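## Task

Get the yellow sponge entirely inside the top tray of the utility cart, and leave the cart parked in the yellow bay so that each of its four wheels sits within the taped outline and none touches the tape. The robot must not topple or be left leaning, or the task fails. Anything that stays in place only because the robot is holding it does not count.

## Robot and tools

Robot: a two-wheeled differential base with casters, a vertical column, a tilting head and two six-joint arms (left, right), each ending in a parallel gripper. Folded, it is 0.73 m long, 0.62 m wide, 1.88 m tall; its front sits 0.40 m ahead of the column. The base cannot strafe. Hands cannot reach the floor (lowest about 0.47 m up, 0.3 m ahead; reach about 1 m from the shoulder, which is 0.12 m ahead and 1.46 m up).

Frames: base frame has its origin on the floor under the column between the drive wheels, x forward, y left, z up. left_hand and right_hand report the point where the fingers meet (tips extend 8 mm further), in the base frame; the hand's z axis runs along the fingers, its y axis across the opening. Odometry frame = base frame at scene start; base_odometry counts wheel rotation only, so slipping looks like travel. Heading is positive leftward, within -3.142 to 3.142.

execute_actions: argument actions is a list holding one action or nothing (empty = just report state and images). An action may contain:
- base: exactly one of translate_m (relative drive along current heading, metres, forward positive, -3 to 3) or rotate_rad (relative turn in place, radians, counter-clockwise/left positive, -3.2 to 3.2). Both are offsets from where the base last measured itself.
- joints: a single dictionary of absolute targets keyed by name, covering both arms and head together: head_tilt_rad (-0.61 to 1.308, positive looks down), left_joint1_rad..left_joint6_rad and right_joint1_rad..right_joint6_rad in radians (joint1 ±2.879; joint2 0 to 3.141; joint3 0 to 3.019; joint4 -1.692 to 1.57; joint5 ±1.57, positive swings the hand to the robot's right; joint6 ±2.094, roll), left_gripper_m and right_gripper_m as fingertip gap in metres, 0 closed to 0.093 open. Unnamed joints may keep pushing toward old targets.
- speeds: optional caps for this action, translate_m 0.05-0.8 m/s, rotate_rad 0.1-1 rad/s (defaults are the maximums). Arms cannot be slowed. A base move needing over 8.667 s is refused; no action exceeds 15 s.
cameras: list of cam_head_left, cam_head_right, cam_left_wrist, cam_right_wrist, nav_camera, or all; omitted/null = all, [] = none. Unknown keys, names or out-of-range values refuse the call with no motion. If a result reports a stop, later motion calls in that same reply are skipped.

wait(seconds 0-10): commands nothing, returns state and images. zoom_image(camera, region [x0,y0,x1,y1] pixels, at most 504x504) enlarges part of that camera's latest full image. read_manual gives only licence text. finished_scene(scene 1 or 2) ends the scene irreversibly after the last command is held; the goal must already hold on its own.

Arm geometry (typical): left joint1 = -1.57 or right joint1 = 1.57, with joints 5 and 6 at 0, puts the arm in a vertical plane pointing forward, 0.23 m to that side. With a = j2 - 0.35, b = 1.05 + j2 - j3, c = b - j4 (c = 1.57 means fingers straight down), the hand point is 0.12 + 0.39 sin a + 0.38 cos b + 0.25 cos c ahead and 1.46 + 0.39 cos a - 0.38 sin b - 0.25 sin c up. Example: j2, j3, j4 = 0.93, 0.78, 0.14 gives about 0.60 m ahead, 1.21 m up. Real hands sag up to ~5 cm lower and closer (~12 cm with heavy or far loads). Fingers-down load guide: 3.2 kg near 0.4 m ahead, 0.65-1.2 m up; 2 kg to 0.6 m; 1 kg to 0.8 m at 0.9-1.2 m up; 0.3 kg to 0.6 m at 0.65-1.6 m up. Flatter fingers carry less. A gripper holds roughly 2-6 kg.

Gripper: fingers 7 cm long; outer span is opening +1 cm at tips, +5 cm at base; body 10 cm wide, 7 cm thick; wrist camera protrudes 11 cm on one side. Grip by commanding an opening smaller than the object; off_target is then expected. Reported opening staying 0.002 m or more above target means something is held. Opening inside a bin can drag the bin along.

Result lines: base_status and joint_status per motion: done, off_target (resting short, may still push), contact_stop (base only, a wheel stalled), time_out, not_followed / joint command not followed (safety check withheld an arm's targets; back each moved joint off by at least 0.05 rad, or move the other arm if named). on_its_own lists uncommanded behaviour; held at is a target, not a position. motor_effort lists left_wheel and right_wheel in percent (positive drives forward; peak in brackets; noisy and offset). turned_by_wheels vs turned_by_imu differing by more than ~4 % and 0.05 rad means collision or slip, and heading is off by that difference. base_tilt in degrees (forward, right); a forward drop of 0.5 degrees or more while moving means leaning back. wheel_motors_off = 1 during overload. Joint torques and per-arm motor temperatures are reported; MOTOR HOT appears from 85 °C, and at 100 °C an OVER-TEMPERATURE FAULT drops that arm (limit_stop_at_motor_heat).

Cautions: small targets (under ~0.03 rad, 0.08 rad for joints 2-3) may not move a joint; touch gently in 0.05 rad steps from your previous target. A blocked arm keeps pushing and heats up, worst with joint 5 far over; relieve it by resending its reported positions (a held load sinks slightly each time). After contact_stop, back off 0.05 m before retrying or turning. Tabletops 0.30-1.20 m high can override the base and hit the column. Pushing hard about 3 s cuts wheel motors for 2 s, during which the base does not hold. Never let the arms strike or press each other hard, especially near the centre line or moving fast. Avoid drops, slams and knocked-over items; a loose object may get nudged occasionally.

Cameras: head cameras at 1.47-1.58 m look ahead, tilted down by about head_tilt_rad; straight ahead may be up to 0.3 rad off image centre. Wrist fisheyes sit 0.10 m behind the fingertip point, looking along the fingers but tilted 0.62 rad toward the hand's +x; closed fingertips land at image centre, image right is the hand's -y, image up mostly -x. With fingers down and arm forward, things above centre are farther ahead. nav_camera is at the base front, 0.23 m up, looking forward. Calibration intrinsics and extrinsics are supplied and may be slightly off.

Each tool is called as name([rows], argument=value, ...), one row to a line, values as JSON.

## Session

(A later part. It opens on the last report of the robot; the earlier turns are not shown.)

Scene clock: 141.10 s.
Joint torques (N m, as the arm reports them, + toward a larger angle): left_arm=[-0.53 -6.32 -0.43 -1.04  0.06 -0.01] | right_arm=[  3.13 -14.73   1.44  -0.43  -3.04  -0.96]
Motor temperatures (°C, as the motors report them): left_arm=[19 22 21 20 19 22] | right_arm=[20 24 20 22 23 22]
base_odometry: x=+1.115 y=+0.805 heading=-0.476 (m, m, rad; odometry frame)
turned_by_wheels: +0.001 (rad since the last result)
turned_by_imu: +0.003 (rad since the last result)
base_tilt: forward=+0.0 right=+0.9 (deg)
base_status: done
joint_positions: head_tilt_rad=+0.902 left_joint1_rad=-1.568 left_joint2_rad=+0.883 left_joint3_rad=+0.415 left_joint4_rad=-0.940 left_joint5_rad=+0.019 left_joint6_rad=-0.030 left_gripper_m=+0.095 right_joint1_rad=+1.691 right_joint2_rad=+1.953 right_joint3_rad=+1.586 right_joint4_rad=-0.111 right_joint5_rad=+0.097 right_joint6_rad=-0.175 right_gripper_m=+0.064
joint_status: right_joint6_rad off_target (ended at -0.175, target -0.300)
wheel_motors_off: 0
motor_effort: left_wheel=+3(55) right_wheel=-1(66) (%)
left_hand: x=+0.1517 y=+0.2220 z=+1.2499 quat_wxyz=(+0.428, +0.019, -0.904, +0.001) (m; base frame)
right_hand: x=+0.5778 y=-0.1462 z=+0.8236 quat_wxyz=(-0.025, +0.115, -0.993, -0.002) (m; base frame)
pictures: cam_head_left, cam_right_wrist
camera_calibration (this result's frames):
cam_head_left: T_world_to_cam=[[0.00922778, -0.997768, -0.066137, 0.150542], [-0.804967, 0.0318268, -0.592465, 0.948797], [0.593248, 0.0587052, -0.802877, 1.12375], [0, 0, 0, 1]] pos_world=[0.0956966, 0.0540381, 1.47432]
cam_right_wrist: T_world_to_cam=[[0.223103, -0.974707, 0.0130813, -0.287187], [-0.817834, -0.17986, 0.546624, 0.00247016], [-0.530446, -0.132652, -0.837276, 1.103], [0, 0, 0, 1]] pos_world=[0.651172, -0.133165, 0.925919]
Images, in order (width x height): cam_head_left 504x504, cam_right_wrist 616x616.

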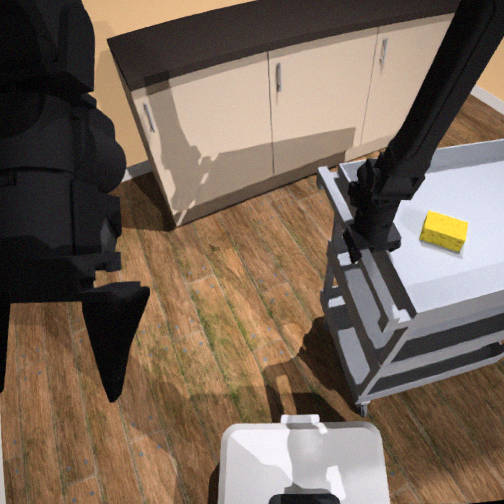

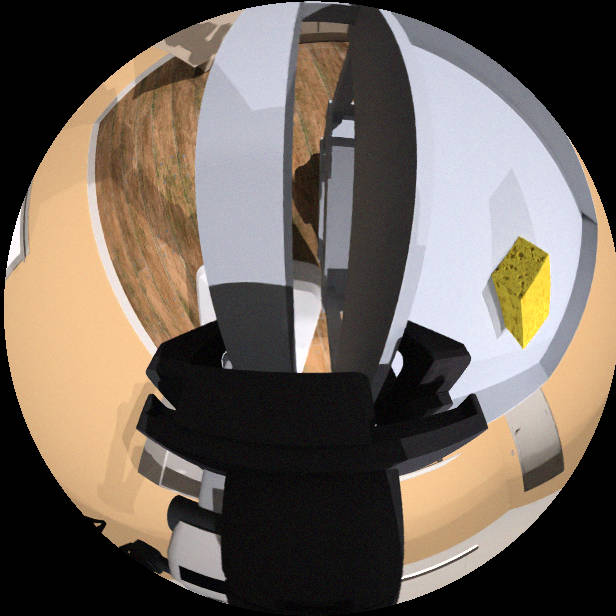

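execute_actions([
  {"joints":{"right_joint2_rad":1.98,"right_joint3_rad":1.72,"right_joint4_rad":-0.26,"right_joint6_rad":-0.1}},
], cameras=[])

execute_actions([
  {"joints":{"right_joint2_rad":2.0,"right_joint3_rad":1.88,"right_joint4_rad":-0.39,"right_joint6_rad":-0.03}},
], cameras=[])

execute_actions([
  {"joints":{"right_joint2_rad":2.045,"right_joint3_rad":2.02,"right_joint4_rad":-0.49,"right_joint6_rad":0.03}},
], cameras=[])

execute_actions([
  {"joints":{"right_joint2_rad":2.1,"right_joint3_rad":2.18,"right_joint4_rad":-0.59,"right_joint6_rad":0.1}},
], cameras=[])

execute_actions([
  {"base":{"rotate_rad":-0.25},"speeds":{"rotate_rad":0.15},"joints":{"right_joint6_rad":-0.05}},
], cameras=["cam_head_left"])

Scene clock: 151.03 s.
Joint torques (N m, as the arm reports them, + toward a larger angle): left_arm=[-0.57 -6.37 -0.49 -1.1   0.07 -0.01] | right_arm=[  3.25 -15.7    3.72  -0.24  -2.75   0.1 ]
Motor temperatures (°C, as the motors report them): left_arm=[19 22 21 20 19 22] | right_arm=[20 24 20 22 29 22]
base_odometry: x=+1.115 y=+0.805 heading=-0.476 (m, m, rad; odometry frame)
turned_by_wheels: +0.000 (rad since the last result)
turned_by_imu: +0.001 (rad since the last result)
base_tilt: forward=+0.1 right=+0.9 (deg)
base_status: not commanded
joint_positions: head_tilt_rad=+0.902 left_joint1_rad=-1.568 left_joint2_rad=+0.883 left_joint3_rad=+0.415 left_joint4_rad=-0.940 left_joint5_rad=+0.019 left_joint6_rad=-0.030 left_gripper_m=+0.095 right_joint1_rad=+1.686 right_joint2_rad=+1.973 right_joint3_rad=+1.711 right_joint4_rad=-0.237 right_joint5_rad=+0.090 right_joint6_rad=-0.111 right_gripper_m=+0.065
joint_status: all done
wheel_motors_off: 0
motor_effort: left_wheel=+4(4) right_wheel=-2(2) (%)
left_hand: x=+0.1517 y=+0.2220 z=+1.2499 quat_wxyz=(+0.428, +0.019, -0.904, +0.001) (m; base frame)
right_hand: x=+0.6112 y=-0.1465 z=+0.8238 quat_wxyz=(-0.014, +0.083, -0.996, -0.005) (m; base frame)
pictures: none
No camera images: the call's "cameras" was empty. Leave "cameras" out to get every camera's image.

Scene clock: 151.90 s.
Joint torques (N m, as the arm reports them, + toward a larger angle): left_arm=[ 0.02 -5.82 -0.37 -1.16  0.06 -0.01] | right_arm=[  3.54 -17.56   5.63  -0.19  -2.57   0.23]
Motor temperatures (°C, as the motors report them): left_arm=[19 22 21 20 19 22] | right_arm=[20 24 20 22 29 22]
base_odometry: x=+1.115 y=+0.805 heading=-0.476 (m, m, rad; odometry frame)
turned_by_wheels: +0.000 (rad since the last result)
turned_by_imu: +0.000 (rad since the last result)
base_tilt: forward=+0.0 right=+0.9 (deg)
base_status: not commanded
joint_positions: head_tilt_rad=+0.902 left_joint1_rad=-1.568 left_joint2_rad=+0.883 left_joint3_rad=+0.415 left_joint4_rad=-0.940 left_joint5_rad=+0.019 left_joint6_rad=-0.030 left_gripper_m=+0.095 right_joint1_rad=+1.683 right_joint2_rad=+2.007 right_joint3_rad=+1.862 right_joint4_rad=-0.370 right_joint5_rad=+0.084 right_joint6_rad=-0.055 right_gripper_m=+0.065
joint_status: all done
wheel_motors_off: 0
motor_effort: left_wheel=+4(4) right_wheel=-2(2) (%)
left_hand: x=+0.1517 y=+0.2220 z=+1.2499 quat_wxyz=(+0.428, +0.019, -0.904, +0.001) (m; base frame)
right_hand: x=+0.6487 y=-0.1467 z=+0.8246 quat_wxyz=(-0.006, +0.055, -0.998, -0.006) (m; base frame)
pictures: none
No camera images: the call's "cameras" was empty. Leave "cameras" out to get every camera's image.

Scene clock: 153.83 s.
Joint torques (N m, as the arm reports them, + toward a larger angle): left_arm=[-0.43 -5.81 -0.46 -1.05  0.06 -0.01] | right_arm=[  3.69 -17.63   7.02  -0.06  -2.55   0.36]
Motor temperatures (°C, as the motors report them): left_arm=[19 22 21 20 19 22] | right_arm=[20 24 21 22 30 22]
base_odometry: x=+1.115 y=+0.805 heading=-0.476 (m, m, rad; odometry frame)
turned_by_wheels: +0.000 (rad since the last result)
turned_by_imu: +0.001 (rad since the last result)
base_tilt: forward=+0.0 right=+0.8 (deg)
base_status: not commanded
joint_positions: head_tilt_rad=+0.902 left_joint1_rad=-1.568 left_joint2_rad=+0.883 left_joint3_rad=+0.415 left_joint4_rad=-0.940 left_joint5_rad=+0.019 left_joint6_rad=-0.030 left_gripper_m=+0.095 right_joint1_rad=+1.680 right_joint2_rad=+2.045 right_joint3_rad=+1.996 right_joint4_rad=-0.472 right_joint5_rad=+0.084 right_joint6_rad=-0.012 right_gripper_m=+0.065
joint_status: right_joint6_rad time_out (moved +0.042 of +0.085); the others done
wheel_motors_off: 0
on_its_own: right_joint6_rad reads -0.012 and still pushes toward +0.030 since a time_out
motor_effort: left_wheel=+2(3) right_wheel=-2(2) (%)
left_hand: x=+0.1517 y=+0.2220 z=+1.2499 quat_wxyz=(+0.428, +0.019, -0.904, +0.001) (m; base frame)
right_hand: x=+0.6787 y=-0.1473 z=+0.8249 quat_wxyz=(-0.002, +0.033, -0.999, -0.005) (m; base frame)
pictures: none
No camera images: the call's "cameras" was empty. Leave "cameras" out to get every camera's image.

not run: a stop came earlier in this reply.

not run: a stop came earlier in this reply.

execute_actions([
  {"joints":{"right_joint2_rad":2.1,"right_joint3_rad":2.18,"right_joint4_rad":-0.59,"right_joint5_rad":0.08}},
], cameras=[])

execute_actions([
  {"base":{"rotate_rad":-0.25},"speeds":{"rotate_rad":0.15},"joints":{"right_joint6_rad":-0.1}},
], cameras=["cam_head_left"])

execute_actions([
  {"base":{"translate_m":0.15},"speeds":{"translate_m":0.1},"joints":{"right_joint6_rad":0.05}},
], cameras=["cam_head_left"])

Scene clock: 157.93 s.
Joint torques (N m, as the arm reports them, + toward a larger angle): left_arm=[-0.79 -5.72 -0.48 -1.07  0.06 -0.01] | right_arm=[  3.9  -17.9    9.37   0.51  -0.66   0.1 ]
Motor temperatures (°C, as the motors report them): left_arm=[19 22 21 20 19 22] | right_arm=[20 24 21 22 30 22]
base_odometry: x=+1.115 y=+0.805 heading=-0.476 (m, m, rad; odometry frame)
turned_by_wheels: +0.000 (rad since the last result)
turned_by_imu: +0.001 (rad since the last result)
base_tilt: forward=+0.0 right=+0.9 (deg)
base_status: not commanded
joint_positions: head_tilt_rad=+0.902 left_joint1_rad=-1.568 left_joint2_rad=+0.883 left_joint3_rad=+0.415 left_joint4_rad=-0.940 left_joint5_rad=+0.019 left_joint6_rad=-0.030 left_gripper_m=+0.095 right_joint1_rad=+1.682 right_joint2_rad=+2.093 right_joint3_rad=+2.138 right_joint4_rad=-0.593 right_joint5_rad=+0.103 right_joint6_rad=+0.019 right_gripper_m=+0.064
joint_status: all done
wheel_motors_off: 0
motor_effort: left_wheel=+3(5) right_wheel=-2(2) (%)
left_hand: x=+0.1517 y=+0.2220 z=+1.2499 quat_wxyz=(+0.428, +0.019, -0.904, +0.001) (m; base frame)
right_hand: x=+0.7005 y=-0.1474 z=+0.8247 quat_wxyz=(+0.011, +0.020, -1.000, +0.004) (m; base frame)
pictures: none
No camera images: the call's "cameras" was empty. Leave "cameras" out to get every camera's image.

Scene clock: 160.30 s.
Joint torques (N m, as the arm reports them, + toward a larger angle): left_arm=[-0.6  -6.45 -0.43 -1.09  0.07 -0.01] | right_arm=[  2.55 -18.71   8.06  -0.06  -1.31   1.31]
Motor temperatures (°C, as the motors report them): left_arm=[19 22 21 20 19 22] | right_arm=[20 24 21 22 29 22]
base_odometry: x=+1.116 y=+0.805 heading=-0.724 (m, m, rad; odometry frame)
turned_by_wheels: -0.248 (rad since the last result)
turned_by_imu: -0.241 (rad since the last result)
base_tilt: forward=-0.1 right=+0.9 (deg)
base_status: done
joint_positions: head_tilt_rad=+0.902 left_joint1_rad=-1.568 left_joint2_rad=+0.883 left_joint3_rad=+0.415 left_joint4_rad=-0.940 left_joint5_rad=+0.019 left_joint6_rad=-0.030 left_gripper_m=+0.095 right_joint1_rad=+1.709 right_joint2_rad=+2.103 right_joint3_rad=+2.153 right_joint4_rad=-0.574 right_joint5_rad=+0.120 right_joint6_rad=-0.262 right_gripper_m=+0.065
joint_status: right_joint6_rad off_target (ended at -0.262, target -0.100)
wheel_motors_off: 0
motor_effort: left_wheel=+0(51) right_wheel=-1(60) (%)
left_hand: x=+0.1517 y=+0.2220 z=+1.2499 quat_wxyz=(+0.428, +0.019, -0.904, +0.001) (m; base frame)
right_hand: x=+0.7064 y=-0.1269 z=+0.8241 quat_wxyz=(-0.002, +0.165, -0.986, +0.000) (m; base frame)
pictures: cam_head_left
camera_calibration (this result's frames):
cam_head_left: T_world_to_cam=[[0.00922779, -0.997768, -0.066137, 0.150542], [-0.804967, 0.0318268, -0.592465, 0.948797], [0.593248, 0.0587052, -0.802876, 1.12375], [0, 0, 0, 1]] pos_world=[0.0956966, 0.0540381, 1.47432]
Images, in order (width x height): cam_head_left 504x504.

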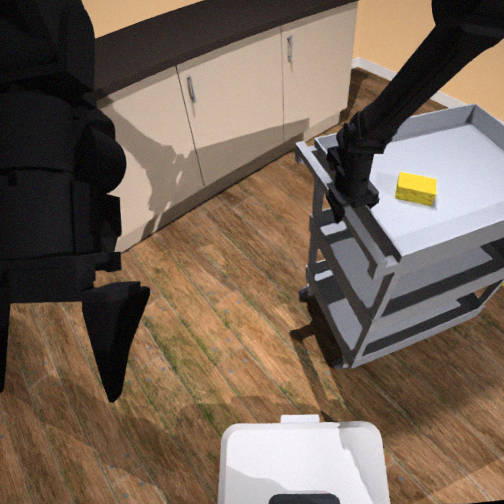

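Scene clock: 162.50 s.
Joint torques (N m, as the arm reports them, + toward a larger angle): left_arm=[-0.43 -5.65 -0.41 -1.12  0.08 -0.02] | right_arm=[  3.29 -18.35   7.74   0.4   -0.88   0.38]
Motor temperatures (°C, as the motors report them): left_arm=[19 22 21 20 19 22] | right_arm=[20 24 21 22 28 22]
base_odometry: x=+1.228 y=+0.705 heading=-0.726 (m, m, rad; odometry frame)
turned_by_wheels: -0.002 (rad since the last result)
turned_by_imu: -0.001 (rad since the last result)
base_tilt: forward=+0.0 right=+0.9 (deg)
base_status: done
joint_positions: head_tilt_rad=+0.902 left_joint1_rad=-1.568 left_joint2_rad=+0.883 left_joint3_rad=+0.415 left_joint4_rad=-0.940 left_joint5_rad=+0.019 left_joint6_rad=-0.030 left_gripper_m=+0.095 right_joint1_rad=+1.693 right_joint2_rad=+2.101 right_joint3_rad=+2.157 right_joint4_rad=-0.586 right_joint5_rad=+0.108 right_joint6_rad=+0.007 right_gripper_m=+0.065
joint_status: right_joint6_rad time_out (moved +0.269 of +0.312)
wheel_motors_off: 0
on_its_own: right_joint6_rad reads +0.007 and still pushes toward +0.050 since a time_out
motor_effort: left_wheel=-2(62) right_wheel=+1(57) (%)
left_hand: x=+0.1517 y=+0.2220 z=+1.2499 quat_wxyz=(+0.428, +0.019, -0.904, +0.001) (m; base frame)
right_hand: x=+0.7072 y=-0.1383 z=+0.8247 quat_wxyz=(+0.002, +0.027, -1.000, +0.001) (m; base frame)
pictures: cam_head_left
camera_calibration (this result's frames):
cam_head_left: T_world_to_cam=[[0.00922779, -0.997768, -0.066137, 0.150542], [-0.804967, 0.0318268, -0.592465, 0.948797], [0.593248, 0.0587052, -0.802876, 1.12375], [0, 0, 0, 1]] pos_world=[0.0956966, 0.0540381, 1.47432]
Images, in order (width x height): cam_head_left 504x504.

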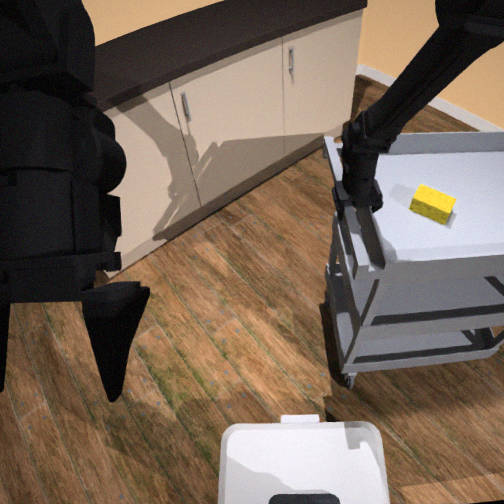

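execute_actions([
  {"base":{"rotate_rad":-0.25},"speeds":{"rotate_rad":0.15},"joints":{"right_joint6_rad":-0.2}},
], cameras=[])

execute_actions([
  {"base":{"rotate_rad":-0.2},"speeds":{"rotate_rad":0.15},"joints":{"right_joint6_rad":-0.55}},
], cameras=[])

execute_actions([
  {"base":{"translate_m":0.15},"speeds":{"translate_m":0.1},"joints":{"right_joint6_rad":-0.5}},
], cameras=["cam_head_left"])

Scene clock: 167.77 s.
Joint torques (N m, as the arm reports them, + toward a larger angle): left_arm=[-0.66 -6.03 -0.42 -1.07  0.08 -0.02] | right_arm=[  2.3  -18.74   7.76   0.1   -1.31   0.68]
Motor temperatures (°C, as the motors report them): left_arm=[19 22 21 20 19 22] | right_arm=[20 25 22 22 27 22]
base_odometry: x=+1.228 y=+0.705 heading=-0.974 (m, m, rad; odometry frame)
turned_by_wheels: -0.248 (rad since the last result)
turned_by_imu: -0.240 (rad since the last result)
base_tilt: forward=-0.1 right=+0.9 (deg)
base_status: done
joint_positions: head_tilt_rad=+0.902 left_joint1_rad=-1.568 left_joint2_rad=+0.883 left_joint3_rad=+0.415 left_joint4_rad=-0.940 left_joint5_rad=+0.019 left_joint6_rad=-0.030 left_gripper_m=+0.095 right_joint1_rad=+1.711 right_joint2_rad=+2.105 right_joint3_rad=+2.157 right_joint4_rad=-0.578 right_joint5_rad=+0.121 right_joint6_rad=-0.282 right_gripper_m=+0.065
joint_status: right_joint6_rad off_target (ended at -0.282, target -0.200)
wheel_motors_off: 0
motor_effort: left_wheel=+1(59) right_wheel=-1(57) (%)
left_hand: x=+0.1517 y=+0.2220 z=+1.2499 quat_wxyz=(+0.428, +0.019, -0.904, +0.001) (m; base frame)
right_hand: x=+0.7063 y=-0.1250 z=+0.8241 quat_wxyz=(-0.001, +0.175, -0.985, +0.000) (m; base frame)
pictures: none
No camera images: the call's "cameras" was empty. Leave "cameras" out to get every camera's image.

Scene clock: 169.90 s.
Joint torques (N m, as the arm reports them, + toward a larger angle): left_arm=[-0.2  -6.25 -0.46 -1.15  0.06 -0.03] | right_arm=[  2.43 -18.61   7.67  -0.05  -1.11   0.36]
Motor temperatures (°C, as the motors report them): left_arm=[19 22 21 20 19 22] | right_arm=[20 25 22 22 27 22]
base_odometry: x=+1.228 y=+0.705 heading=-1.173 (m, m, rad; odometry frame)
turned_by_wheels: -0.199 (rad since the last result)
turned_by_imu: -0.197 (rad since the last result)
base_tilt: forward=+0.0 right=+0.8 (deg)
base_status: done
joint_positions: head_tilt_rad=+0.902 left_joint1_rad=-1.568 left_joint2_rad=+0.883 left_joint3_rad=+0.415 left_joint4_rad=-0.940 left_joint5_rad=+0.019 left_joint6_rad=-0.030 left_gripper_m=+0.095 right_joint1_rad=+1.707 right_joint2_rad=+2.104 right_joint3_rad=+2.158 right_joint4_rad=-0.575 right_joint5_rad=+0.114 right_joint6_rad=-0.591 right_gripper_m=+0.065
joint_status: right_joint6_rad off_target (ended at -0.591, target -0.550)
wheel_motors_off: 0
motor_effort: left_wheel=+4(24) right_wheel=-4(56) (%)
left_hand: x=+0.1517 y=+0.2220 z=+1.2499 quat_wxyz=(+0.428, +0.019, -0.904, +0.001) (m; base frame)
right_hand: x=+0.7080 y=-0.1275 z=+0.8241 quat_wxyz=(-0.003, +0.323, -0.946, -0.001) (m; base frame)
pictures: none
No camera images: the call's "cameras" was empty. Leave "cameras" out to get every camera's image.

Scene clock: 172.10 s.
Joint torques (N m, as the arm reports them, + toward a larger angle): left_arm=[-0.98 -5.56 -0.49 -1.07  0.08 -0.02] | right_arm=[  3.13 -18.82   7.69   0.32  -0.96  -0.89]
Motor temperatures (°C, as the motors report them): left_arm=[19 22 21 20 19 22] | right_arm=[20 25 22 22 27 22]
base_odometry: x=+1.286 y=+0.566 heading=-1.174 (m, m, rad; odometry frame)
turned_by_wheels: -0.002 (rad since the last result)
turned_by_imu: -0.001 (rad since the last result)
base_tilt: forward=-0.1 right=+0.8 (deg)
base_status: done
joint_positions: head_tilt_rad=+0.902 left_joint1_rad=-1.568 left_joint2_rad=+0.883 left_joint3_rad=+0.415 left_joint4_rad=-0.940 left_joint5_rad=+0.019 left_joint6_rad=-0.030 left_gripper_m=+0.095 right_joint1_rad=+1.692 right_joint2_rad=+2.102 right_joint3_rad=+2.158 right_joint4_rad=-0.588 right_joint5_rad=+0.110 right_joint6_rad=-0.385 right_gripper_m=+0.065
joint_status: right_joint6_rad off_target (ended at -0.385, target -0.500)
wheel_motors_off: 0
motor_effort: left_wheel=-2(67) right_wheel=+1(53) (%)
left_hand: x=+0.1519 y=+0.2220 z=+1.2499 quat_wxyz=(+0.428, +0.019, -0.904, +0.001) (m; base frame)
right_hand: x=+0.7073 y=-0.1399 z=+0.8244 quat_wxyz=(+0.003, +0.221, -0.975, +0.002) (m; base frame)
pictures: cam_head_left
camera_calibration (this result's frames):
cam_head_left: T_world_to_cam=[[0.00922778, -0.997768, -0.066137, 0.150542], [-0.804967, 0.0318268, -0.592465, 0.948797], [0.593248, 0.0587052, -0.802877, 1.12375], [0, 0, 0, 1]] pos_world=[0.0956966, 0.0540381, 1.47432]
Images, in order (width x height): cam_head_left 504x504.

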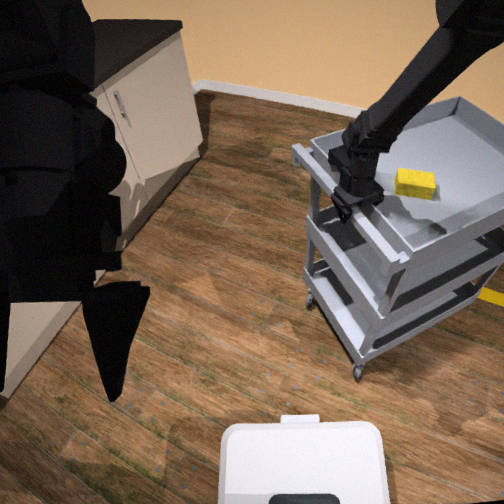

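execute_actions([
  {"base":{"rotate_rad":-0.2},"speeds":{"rotate_rad":0.15},"joints":{"right_joint6_rad":-0.65}},
], cameras=[])

execute_actions([
  {"base":{"rotate_rad":-0.17},"speeds":{"rotate_rad":0.15},"joints":{"right_joint6_rad":-0.98}},
], cameras=[])

execute_actions([
  {"base":{"translate_m":0.25},"speeds":{"translate_m":0.12}},
], cameras=[])

execute_actions([
  {"base":{"rotate_rad":-0.2},"speeds":{"rotate_rad":0.15},"joints":{"right_joint6_rad":-1.15}},
], cameras=["cam_head_left"])

Scene clock: 180.53 s.
Joint torques (N m, as the arm reports them, + toward a larger angle): left_arm=[-0.38 -6.01 -0.49 -1.03  0.07 -0.03] | right_arm=[  2.43 -18.51   7.66  -0.05  -1.14   0.38]
Motor temperatures (°C, as the motors report them): left_arm=[19 22 21 20 19 22] | right_arm=[20 25 22 22 26 23]
base_odometry: x=+1.287 y=+0.566 heading=-1.372 (m, m, rad; odometry frame)
turned_by_wheels: -0.198 (rad since the last result)
turned_by_imu: -0.191 (rad since the last result)
base_tilt: forward=+0.0 right=+1.0 (deg)
base_status: done
joint_positions: head_tilt_rad=+0.902 left_joint1_rad=-1.568 left_joint2_rad=+0.883 left_joint3_rad=+0.415 left_joint4_rad=-0.940 left_joint5_rad=+0.019 left_joint6_rad=-0.030 left_gripper_m=+0.095 right_joint1_rad=+1.705 right_joint2_rad=+2.104 right_joint3_rad=+2.158 right_joint4_rad=-0.575 right_joint5_rad=+0.114 right_joint6_rad=-0.696 right_gripper_m=+0.065
joint_status: right_joint6_rad off_target (ended at -0.695, target -0.650)
wheel_motors_off: 0
motor_effort: left_wheel=+0(55) right_wheel=+0(53) (%)
left_hand: x=+0.1519 y=+0.2220 z=+1.2499 quat_wxyz=(+0.428, +0.019, -0.904, +0.001) (m; base frame)
right_hand: x=+0.7087 y=-0.1288 z=+0.8244 quat_wxyz=(-0.004, +0.372, -0.928, +0.000) (m; base frame)
pictures: none
No camera images: the call's "cameras" was empty. Leave "cameras" out to get every camera's image.

Scene clock: 182.37 s.
Joint torques (N m, as the arm reports them, + toward a larger angle): left_arm=[-0.77 -5.61 -0.57 -1.21  0.06 -0.01] | right_arm=[  2.64 -18.65   7.61  -0.09  -0.93   0.4 ]
Motor temperatures (°C, as the motors report them): left_arm=[19 22 21 20 19 22] | right_arm=[20 25 22 22 26 22]
base_odometry: x=+1.287 y=+0.566 heading=-1.541 (m, m, rad; odometry frame)
turned_by_wheels: -0.169 (rad since the last result)
turned_by_imu: -0.166 (rad since the last result)
base_tilt: forward=+0.1 right=+0.8 (deg)
base_status: done
joint_positions: head_tilt_rad=+0.902 left_joint1_rad=-1.568 left_joint2_rad=+0.883 left_joint3_rad=+0.415 left_joint4_rad=-0.940 left_joint5_rad=+0.019 left_joint6_rad=-0.030 left_gripper_m=+0.095 right_joint1_rad=+1.704 right_joint2_rad=+2.104 right_joint3_rad=+2.158 right_joint4_rad=-0.573 right_joint5_rad=+0.108 right_joint6_rad=-1.026 right_gripper_m=+0.065
joint_status: right_joint6_rad off_target (ended at -1.026, target -0.980)
wheel_motors_off: 0
motor_effort: left_wheel=+3(24) right_wheel=-3(61) (%)
left_hand: x=+0.1519 y=+0.2220 z=+1.2499 quat_wxyz=(+0.428, +0.019, -0.904, +0.001) (m; base frame)
right_hand: x=+0.7091 y=-0.1287 z=+0.8243 quat_wxyz=(-0.006, +0.519, -0.855, -0.001) (m; base frame)
pictures: none
No camera images: the call's "cameras" was empty. Leave "cameras" out to get every camera's image.

Scene clock: 185.17 s.
Joint torques (N m, as the arm reports them, + toward a larger angle): left_arm=[-0.12 -6.39 -0.54 -1.08  0.06  0.  ] | right_arm=[  3.96 -18.92   7.48   0.33  -0.64  -1.29]
Motor temperatures (°C, as the motors report them): left_arm=[19 22 21 20 19 22] | right_arm=[20 25 22 22 26 23]
base_odometry: x=+1.294 y=+0.316 heading=-1.543 (m, m, rad; odometry frame)
turned_by_wheels: -0.002 (rad since the last result)
turned_by_imu: -0.001 (rad since the last result)
base_tilt: forward=+0.0 right=+1.0 (deg)
base_status: done
joint_positions: head_tilt_rad=+0.902 left_joint1_rad=-1.568 left_joint2_rad=+0.883 left_joint3_rad=+0.416 left_joint4_rad=-0.940 left_joint5_rad=+0.019 left_joint6_rad=-0.030 left_gripper_m=+0.095 right_joint1_rad=+1.674 right_joint2_rad=+2.101 right_joint3_rad=+2.160 right_joint4_rad=-0.587 right_joint5_rad=+0.101 right_joint6_rad=-0.814 right_gripper_m=+0.065
joint_status: not commanded
wheel_motors_off: 0
motor_effort: left_wheel=+1(60) right_wheel=+1(57) (%)
left_hand: x=+0.1524 y=+0.2220 z=+1.2497 quat_wxyz=(+0.428, +0.019, -0.904, +0.001) (m; base frame)
right_hand: x=+0.7102 y=-0.1538 z=+0.8245 quat_wxyz=(+0.003, +0.419, -0.908, +0.005) (m; base frame)
pictures: none
No camera images: the call's "cameras" was empty. Leave "cameras" out to get every camera's image.

Scene clock: 187.10 s.
Joint torques (N m, as the arm reports them, + toward a larger angle): left_arm=[-0.39 -5.98 -0.57 -1.04  0.1  -0.01] | right_arm=[  3.37 -18.59   7.47  -0.05  -0.66   0.24]
Motor temperatures (°C, as the motors report them): left_arm=[19 22 21 20 19 22] | right_arm=[20 25 22 22 25 23]
base_odometry: x=+1.294 y=+0.315 heading=-1.741 (m, m, rad; odometry frame)
turned_by_wheels: -0.198 (rad since the last result)
turned_by_imu: -0.193 (rad since the last result)
base_tilt: forward=+0.1 right=+0.8 (deg)
base_status: done
joint_positions: head_tilt_rad=+0.902 left_joint1_rad=-1.568 left_joint2_rad=+0.883 left_joint3_rad=+0.416 left_joint4_rad=-0.940 left_joint5_rad=+0.019 left_joint6_rad=-0.030 left_gripper_m=+0.095 right_joint1_rad=+1.692 right_joint2_rad=+2.102 right_joint3_rad=+2.160 right_joint4_rad=-0.574 right_joint5_rad=+0.100 right_joint6_rad=-1.178 right_gripper_m=+0.065
joint_status: all done
wheel_motors_off: 0
motor_effort: left_wheel=+1(53) right_wheel=-1(55) (%)
left_hand: x=+0.1524 y=+0.2220 z=+1.2497 quat_wxyz=(+0.428, +0.019, -0.904, +0.001) (m; base frame)
right_hand: x=+0.7113 y=-0.1375 z=+0.8246 quat_wxyz=(-0.006, +0.580, -0.814, +0.000) (m; base frame)
pictures: cam_head_left
camera_calibration (this result's frames):
cam_head_left: T_world_to_cam=[[0.00922779, -0.997768, -0.066137, 0.150542], [-0.804967, 0.0318268, -0.592466, 0.948797], [0.593248, 0.0587052, -0.802876, 1.12375], [0, 0, 0, 1]] pos_world=[0.0956966, 0.0540381, 1.47432]
Images, in order (width x height): cam_head_left 504x504.

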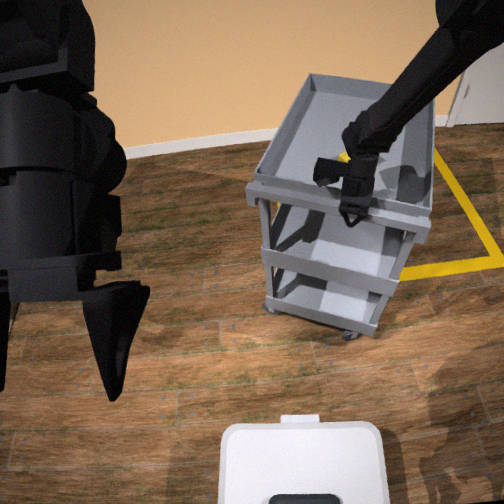

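execute_actions([
  {"base":{"rotate_rad":-0.2},"speeds":{"rotate_rad":0.15},"joints":{"right_joint6_rad":-1.53}},
], cameras=[])

execute_actions([
  {"base":{"translate_m":0.45},"speeds":{"translate_m":0.15},"joints":{"right_joint6_rad":-1.63}},
], cameras=["cam_head_left","nav_camera"])

Scene clock: 193.27 s.
Joint torques (N m, as the arm reports them, + toward a larger angle): left_arm=[-0.26 -5.86 -0.51 -1.1   0.08  0.01] | right_arm=[  2.85 -18.78   7.36  -0.29  -0.14   0.48]
Motor temperatures (°C, as the motors report them): left_arm=[19 22 21 20 19 22] | right_arm=[20 25 22 22 25 22]
base_odometry: x=+1.294 y=+0.315 heading=-1.940 (m, m, rad; odometry frame)
turned_by_wheels: -0.199 (rad since the last result)
turned_by_imu: -0.195 (rad since the last result)
base_tilt: forward=+0.1 right=+0.8 (deg)
base_status: done
joint_positions: head_tilt_rad=+0.902 left_joint1_rad=-1.568 left_joint2_rad=+0.883 left_joint3_rad=+0.416 left_joint4_rad=-0.940 left_joint5_rad=+0.019 left_joint6_rad=-0.030 left_gripper_m=+0.095 right_joint1_rad=+1.699 right_joint2_rad=+2.104 right_joint3_rad=+2.161 right_joint4_rad=-0.568 right_joint5_rad=+0.084 right_joint6_rad=-1.589 right_gripper_m=+0.064
joint_status: right_joint6_rad off_target (ended at -1.589, target -1.530)
wheel_motors_off: 0
motor_effort: left_wheel=+1(24) right_wheel=-2(63) (%)
left_hand: x=+0.1524 y=+0.2220 z=+1.2497 quat_wxyz=(+0.428, +0.019, -0.904, +0.001) (m; base frame)
right_hand: x=+0.7117 y=-0.1287 z=+0.8244 quat_wxyz=(-0.015, +0.735, -0.678, -0.004) (m; base frame)
pictures: none
No camera images: the call's "cameras" was empty. Leave "cameras" out to get every camera's image.

Scene clock: 196.97 s.
Joint torques (N m, as the arm reports them, + toward a larger angle): left_arm=[-0.58 -6.1  -0.5  -1.05  0.09 -0.02] | right_arm=[  3.55 -18.95   6.98  -0.18  -0.16  -0.12]
Motor temperatures (°C, as the motors report them): left_arm=[19 22 21 20 19 22] | right_arm=[20 26 22 22 24 22]
base_odometry: x=+1.131 y=-0.105 heading=-1.941 (m, m, rad; odometry frame)
turned_by_wheels: -0.001 (rad since the last result)
turned_by_imu: +0.000 (rad since the last result)
base_tilt: forward=-0.2 right=+0.9 (deg)
base_status: done
joint_positions: head_tilt_rad=+0.902 left_joint1_rad=-1.568 left_joint2_rad=+0.883 left_joint3_rad=+0.417 left_joint4_rad=-0.940 left_joint5_rad=+0.019 left_joint6_rad=-0.030 left_gripper_m=+0.095 right_joint1_rad=+1.689 right_joint2_rad=+2.104 right_joint3_rad=+2.166 right_joint4_rad=-0.576 right_joint5_rad=+0.085 right_joint6_rad=-1.614 right_gripper_m=+0.064
joint_status: all done
wheel_motors_off: 0
motor_effort: left_wheel=-4(63) right_wheel=+1(66) (%)
left_hand: x=+0.1528 y=+0.2220 z=+1.2496 quat_wxyz=(+0.427, +0.019, -0.904, +0.001) (m; base frame)
right_hand: x=+0.7127 y=-0.1372 z=+0.8245 quat_wxyz=(-0.011, +0.742, -0.670, -0.002) (m; base frame)
pictures: cam_head_left, nav_camera
camera_calibration (this result's frames):
cam_head_left: T_world_to_cam=[[0.0092278, -0.997768, -0.066137, 0.150542], [-0.804967, 0.0318268, -0.592466, 0.948798], [0.593248, 0.0587052, -0.802876, 1.12375], [0, 0, 0, 1]] pos_world=[0.0956966, 0.0540381, 1.47432]
Images, in order (width x height): cam_head_left 504x504, nav_camera 504x504.

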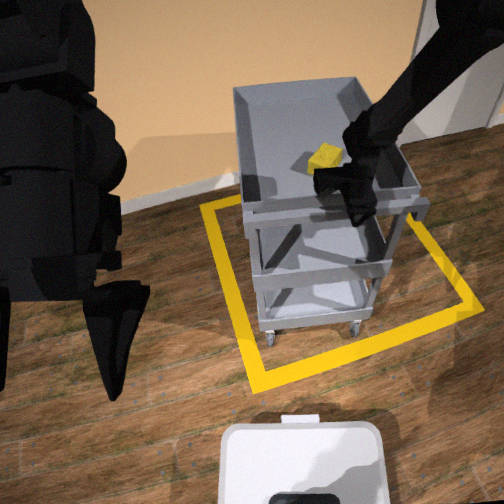

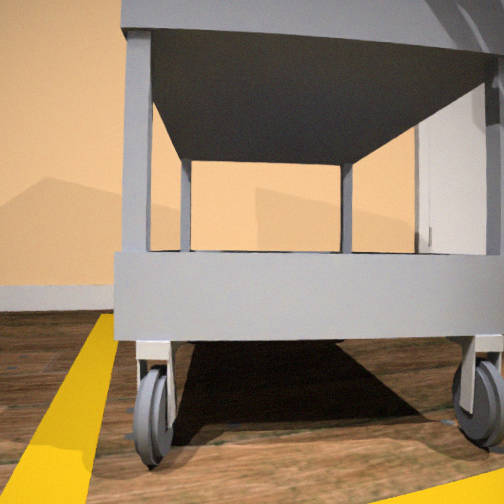

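execute_actions([
  {"base":{"rotate_rad":-0.12},"speeds":{"rotate_rad":0.15},"joints":{"right_joint6_rad":-1.8}},
], cameras=[])

execute_actions([
  {"base":{"translate_m":0.1},"speeds":{"translate_m":0.15},"joints":{"right_joint6_rad":-1.88}},
], cameras=[])

execute_actions([
  {"joints":{"right_gripper_m":0.093}},
], cameras=[])

execute_actions([
  {"joints":{"right_joint2_rad":1.9,"right_joint3_rad":1.97}},
], cameras=[])

execute_actions([
  {"base":{"translate_m":-0.5}},
], cameras=["cam_head_left","nav_camera"])

Scene clock: 204.13 s.
Joint torques (N m, as the arm reports them, + toward a larger angle): left_arm=[-0.21 -6.1  -0.55 -1.09  0.07 -0.04] | right_arm=[  2.02 -18.75   6.87  -0.06  -0.02   0.09]
Motor temperatures (°C, as the motors report them): left_arm=[19 22 21 20 19 22] | right_arm=[20 26 22 22 24 22]
base_odometry: x=+1.131 y=-0.105 heading=-2.059 (m, m, rad; odometry frame)
turned_by_wheels: -0.118 (rad since the last result)
turned_by_imu: -0.113 (rad since the last result)
base_tilt: forward=-0.1 right=+1.0 (deg)
base_status: done
joint_positions: head_tilt_rad=+0.902 left_joint1_rad=-1.568 left_joint2_rad=+0.883 left_joint3_rad=+0.417 left_joint4_rad=-0.940 left_joint5_rad=+0.019 left_joint6_rad=-0.030 left_gripper_m=+0.095 right_joint1_rad=+1.713 right_joint2_rad=+2.109 right_joint3_rad=+2.166 right_joint4_rad=-0.577 right_joint5_rad=+0.081 right_joint6_rad=-1.808 right_gripper_m=+0.064
joint_status: all done
wheel_motors_off: 0
motor_effort: left_wheel=+0(54) right_wheel=+0(58) (%)
left_hand: x=+0.1528 y=+0.2220 z=+1.2496 quat_wxyz=(+0.427, +0.019, -0.904, +0.001) (m; base frame)
right_hand: x=+0.7090 y=-0.1163 z=+0.8242 quat_wxyz=(-0.019, +0.807, -0.590, -0.010) (m; base frame)
pictures: none
No camera images: the call's "cameras" was empty. Leave "cameras" out to get every camera's image.

Scene clock: 205.60 s.
Joint torques (N m, as the arm reports them, + toward a larger angle): left_arm=[-0.22 -6.51 -0.53 -1.11  0.08 -0.04] | right_arm=[  3.33 -18.61   6.92  -0.05   0.13  -0.03]
Motor temperatures (°C, as the motors report them): left_arm=[19 22 21 20 19 22] | right_arm=[20 26 22 22 24 22]
base_odometry: x=+1.084 y=-0.194 heading=-2.061 (m, m, rad; odometry frame)
turned_by_wheels: -0.002 (rad since the last result)
turned_by_imu: -0.002 (rad since the last result)
base_tilt: forward=+0.0 right=+0.8 (deg)
base_status: done
joint_positions: head_tilt_rad=+0.902 left_joint1_rad=-1.568 left_joint2_rad=+0.883 left_joint3_rad=+0.417 left_joint4_rad=-0.940 left_joint5_rad=+0.019 left_joint6_rad=-0.030 left_gripper_m=+0.095 right_joint1_rad=+1.694 right_joint2_rad=+2.105 right_joint3_rad=+2.165 right_joint4_rad=-0.576 right_joint5_rad=+0.076 right_joint6_rad=-1.873 right_gripper_m=+0.064
joint_status: all done
wheel_motors_off: 0
motor_effort: left_wheel=-2(55) right_wheel=+1(76) (%)
left_hand: x=+0.1528 y=+0.2220 z=+1.2496 quat_wxyz=(+0.427, +0.019, -0.904, +0.001) (m; base frame)
right_hand: x=+0.7116 y=-0.1318 z=+0.8245 quat_wxyz=(-0.015, +0.823, -0.568, -0.005) (m; base frame)
pictures: none
No camera images: the call's "cameras" was empty. Leave "cameras" out to get every camera's image.

Scene clock: 206.20 s.
Joint torques (N m, as the arm reports them, + toward a larger angle): left_arm=[-0.6  -5.97 -0.43 -1.1   0.09  0.  ] | right_arm=[  3.06 -17.84   6.9   -0.02   0.15  -0.03]
Motor temperatures (°C, as the motors report them): left_arm=[19 22 21 20 19 22] | right_arm=[20 26 22 22 24 22]
base_odometry: x=+1.084 y=-0.194 heading=-2.061 (m, m, rad; odometry frame)
turned_by_wheels: +0.000 (rad since the last result)
turned_by_imu: +0.000 (rad since the last result)
base_tilt: forward=+0.0 right=+1.0 (deg)
base_status: not commanded
joint_positions: head_tilt_rad=+0.902 left_joint1_rad=-1.568 left_joint2_rad=+0.883 left_joint3_rad=+0.417 left_joint4_rad=-0.940 left_joint5_rad=+0.019 left_joint6_rad=-0.030 left_gripper_m=+0.095 right_joint1_rad=+1.694 right_joint2_rad=+2.105 right_joint3_rad=+2.165 right_joint4_rad=-0.579 right_joint5_rad=+0.077 right_joint6_rad=-1.873 right_gripper_m=+0.093
joint_status: all done
wheel_motors_off: 0
motor_effort: left_wheel=-2(3) right_wheel=+2(2) (%)
left_hand: x=+0.1528 y=+0.2220 z=+1.2496 quat_wxyz=(+0.427, +0.019, -0.904, +0.001) (m; base frame)
right_hand: x=+0.7110 y=-0.1319 z=+0.8245 quat_wxyz=(-0.014, +0.823, -0.568, -0.006) (m; base frame)
pictures: none
No camera images: the call's "cameras" was empty. Leave "cameras" out to get every camera's image.

Scene clock: 207.40 s.
Joint torques (N m, as the arm reports them, + toward a larger angle): left_arm=[-0.39 -6.22 -0.56 -1.07  0.06 -0.03] | right_arm=[  2.91 -17.98   5.17   0.22   0.15  -0.03]
Motor temperatures (°C, as the motors report them): left_arm=[19 22 21 20 19 22] | right_arm=[20 26 22 22 24 22]
base_odometry: x=+1.084 y=-0.194 heading=-2.061 (m, m, rad; odometry frame)
turned_by_wheels: +0.000 (rad since the last result)
turned_by_imu: +0.000 (rad since the last result)
base_tilt: forward=-0.1 right=+0.9 (deg)
base_status: not commanded
joint_positions: head_tilt_rad=+0.902 left_joint1_rad=-1.568 left_joint2_rad=+0.883 left_joint3_rad=+0.417 left_joint4_rad=-0.940 left_joint5_rad=+0.019 left_joint6_rad=-0.030 left_gripper_m=+0.095 right_joint1_rad=+1.694 right_joint2_rad=+1.886 right_joint3_rad=+1.979 right_joint4_rad=-0.583 right_joint5_rad=+0.076 right_joint6_rad=-1.873 right_gripper_m=+0.093
joint_status: all done
wheel_motors_off: 0
motor_effort: left_wheel=-5(1) right_wheel=+3(3) (%)
left_hand: x=+0.1528 y=+0.2220 z=+1.2496 quat_wxyz=(+0.427, +0.019, -0.904, +0.001) (m; base frame)
right_hand: x=+0.7351 y=-0.1400 z=+0.9149 quat_wxyz=(-0.023, +0.822, -0.569, +0.005) (m; base frame)
pictures: none
No camera images: the call's "cameras" was empty. Leave "cameras" out to get every camera's image.

Scene clock: 209.93 s.
Joint torques (N m, as the arm reports them, + toward a larger angle): left_arm=[-0.47 -6.34 -0.34 -1.07  0.06 -0.02] | right_arm=[  3.15 -17.8    5.44   0.21   0.15  -0.04]
Motor temperatures (°C, as the motors report them): left_arm=[19 22 21 20 19 22] | right_arm=[20 26 22 22 24 22]
base_odometry: x=+1.319 y=+0.248 heading=-2.063 (m, m, rad; odometry frame)
turned_by_wheels: -0.002 (rad since the last result)
turned_by_imu: -0.002 (rad since the last result)
base_tilt: forward=+0.0 right=+0.8 (deg)
base_status: done
joint_positions: head_tilt_rad=+0.902 left_joint1_rad=-1.568 left_joint2_rad=+0.882 left_joint3_rad=+0.413 left_joint4_rad=-0.940 left_joint5_rad=+0.019 left_joint6_rad=-0.030 left_gripper_m=+0.095 right_joint1_rad=+1.694 right_joint2_rad=+1.891 right_joint3_rad=+1.975 right_joint4_rad=-0.583 right_joint5_rad=+0.076 right_joint6_rad=-1.873 right_gripper_m=+0.093
joint_status: not commanded
wheel_motors_off: 0
motor_effort: left_wheel=-1(73) right_wheel=+1(71) (%)
left_hand: x=+0.1508 y=+0.2220 z=+1.2503 quat_wxyz=(+0.429, +0.019, -0.903, +0.001) (m; base frame)
right_hand: x=+0.7303 y=-0.1399 z=+0.9112 quat_wxyz=(-0.020, +0.823, -0.568, +0.001) (m; base frame)
pictures: cam_head_left, nav_camera
camera_calibration (this result's frames):
cam_head_left: T_world_to_cam=[[0.00921875, -0.997768, -0.0661382, 0.150544], [-0.805048, 0.0318268, -0.592355, 0.948632], [0.593138, 0.0587052, -0.802958, 1.12388], [0, 0, 0, 1]] pos_world=[0.0956877, 0.0540381, 1.47432]
Images, in order (width x height): cam_head_left 504x504, nav_camera 504x504.

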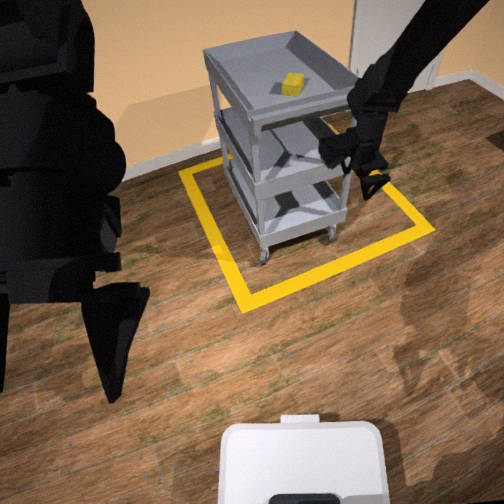

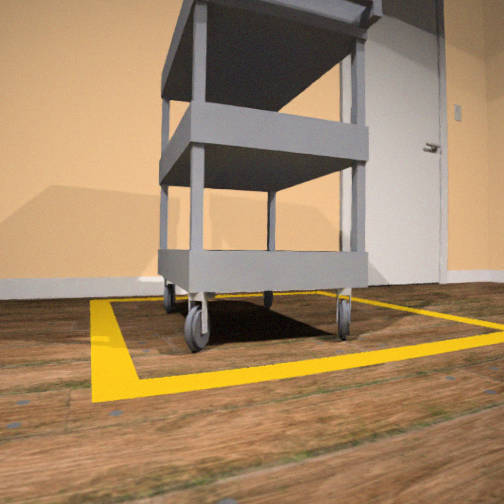

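finished_scene(scene=1)

The scene is finished: the task was done.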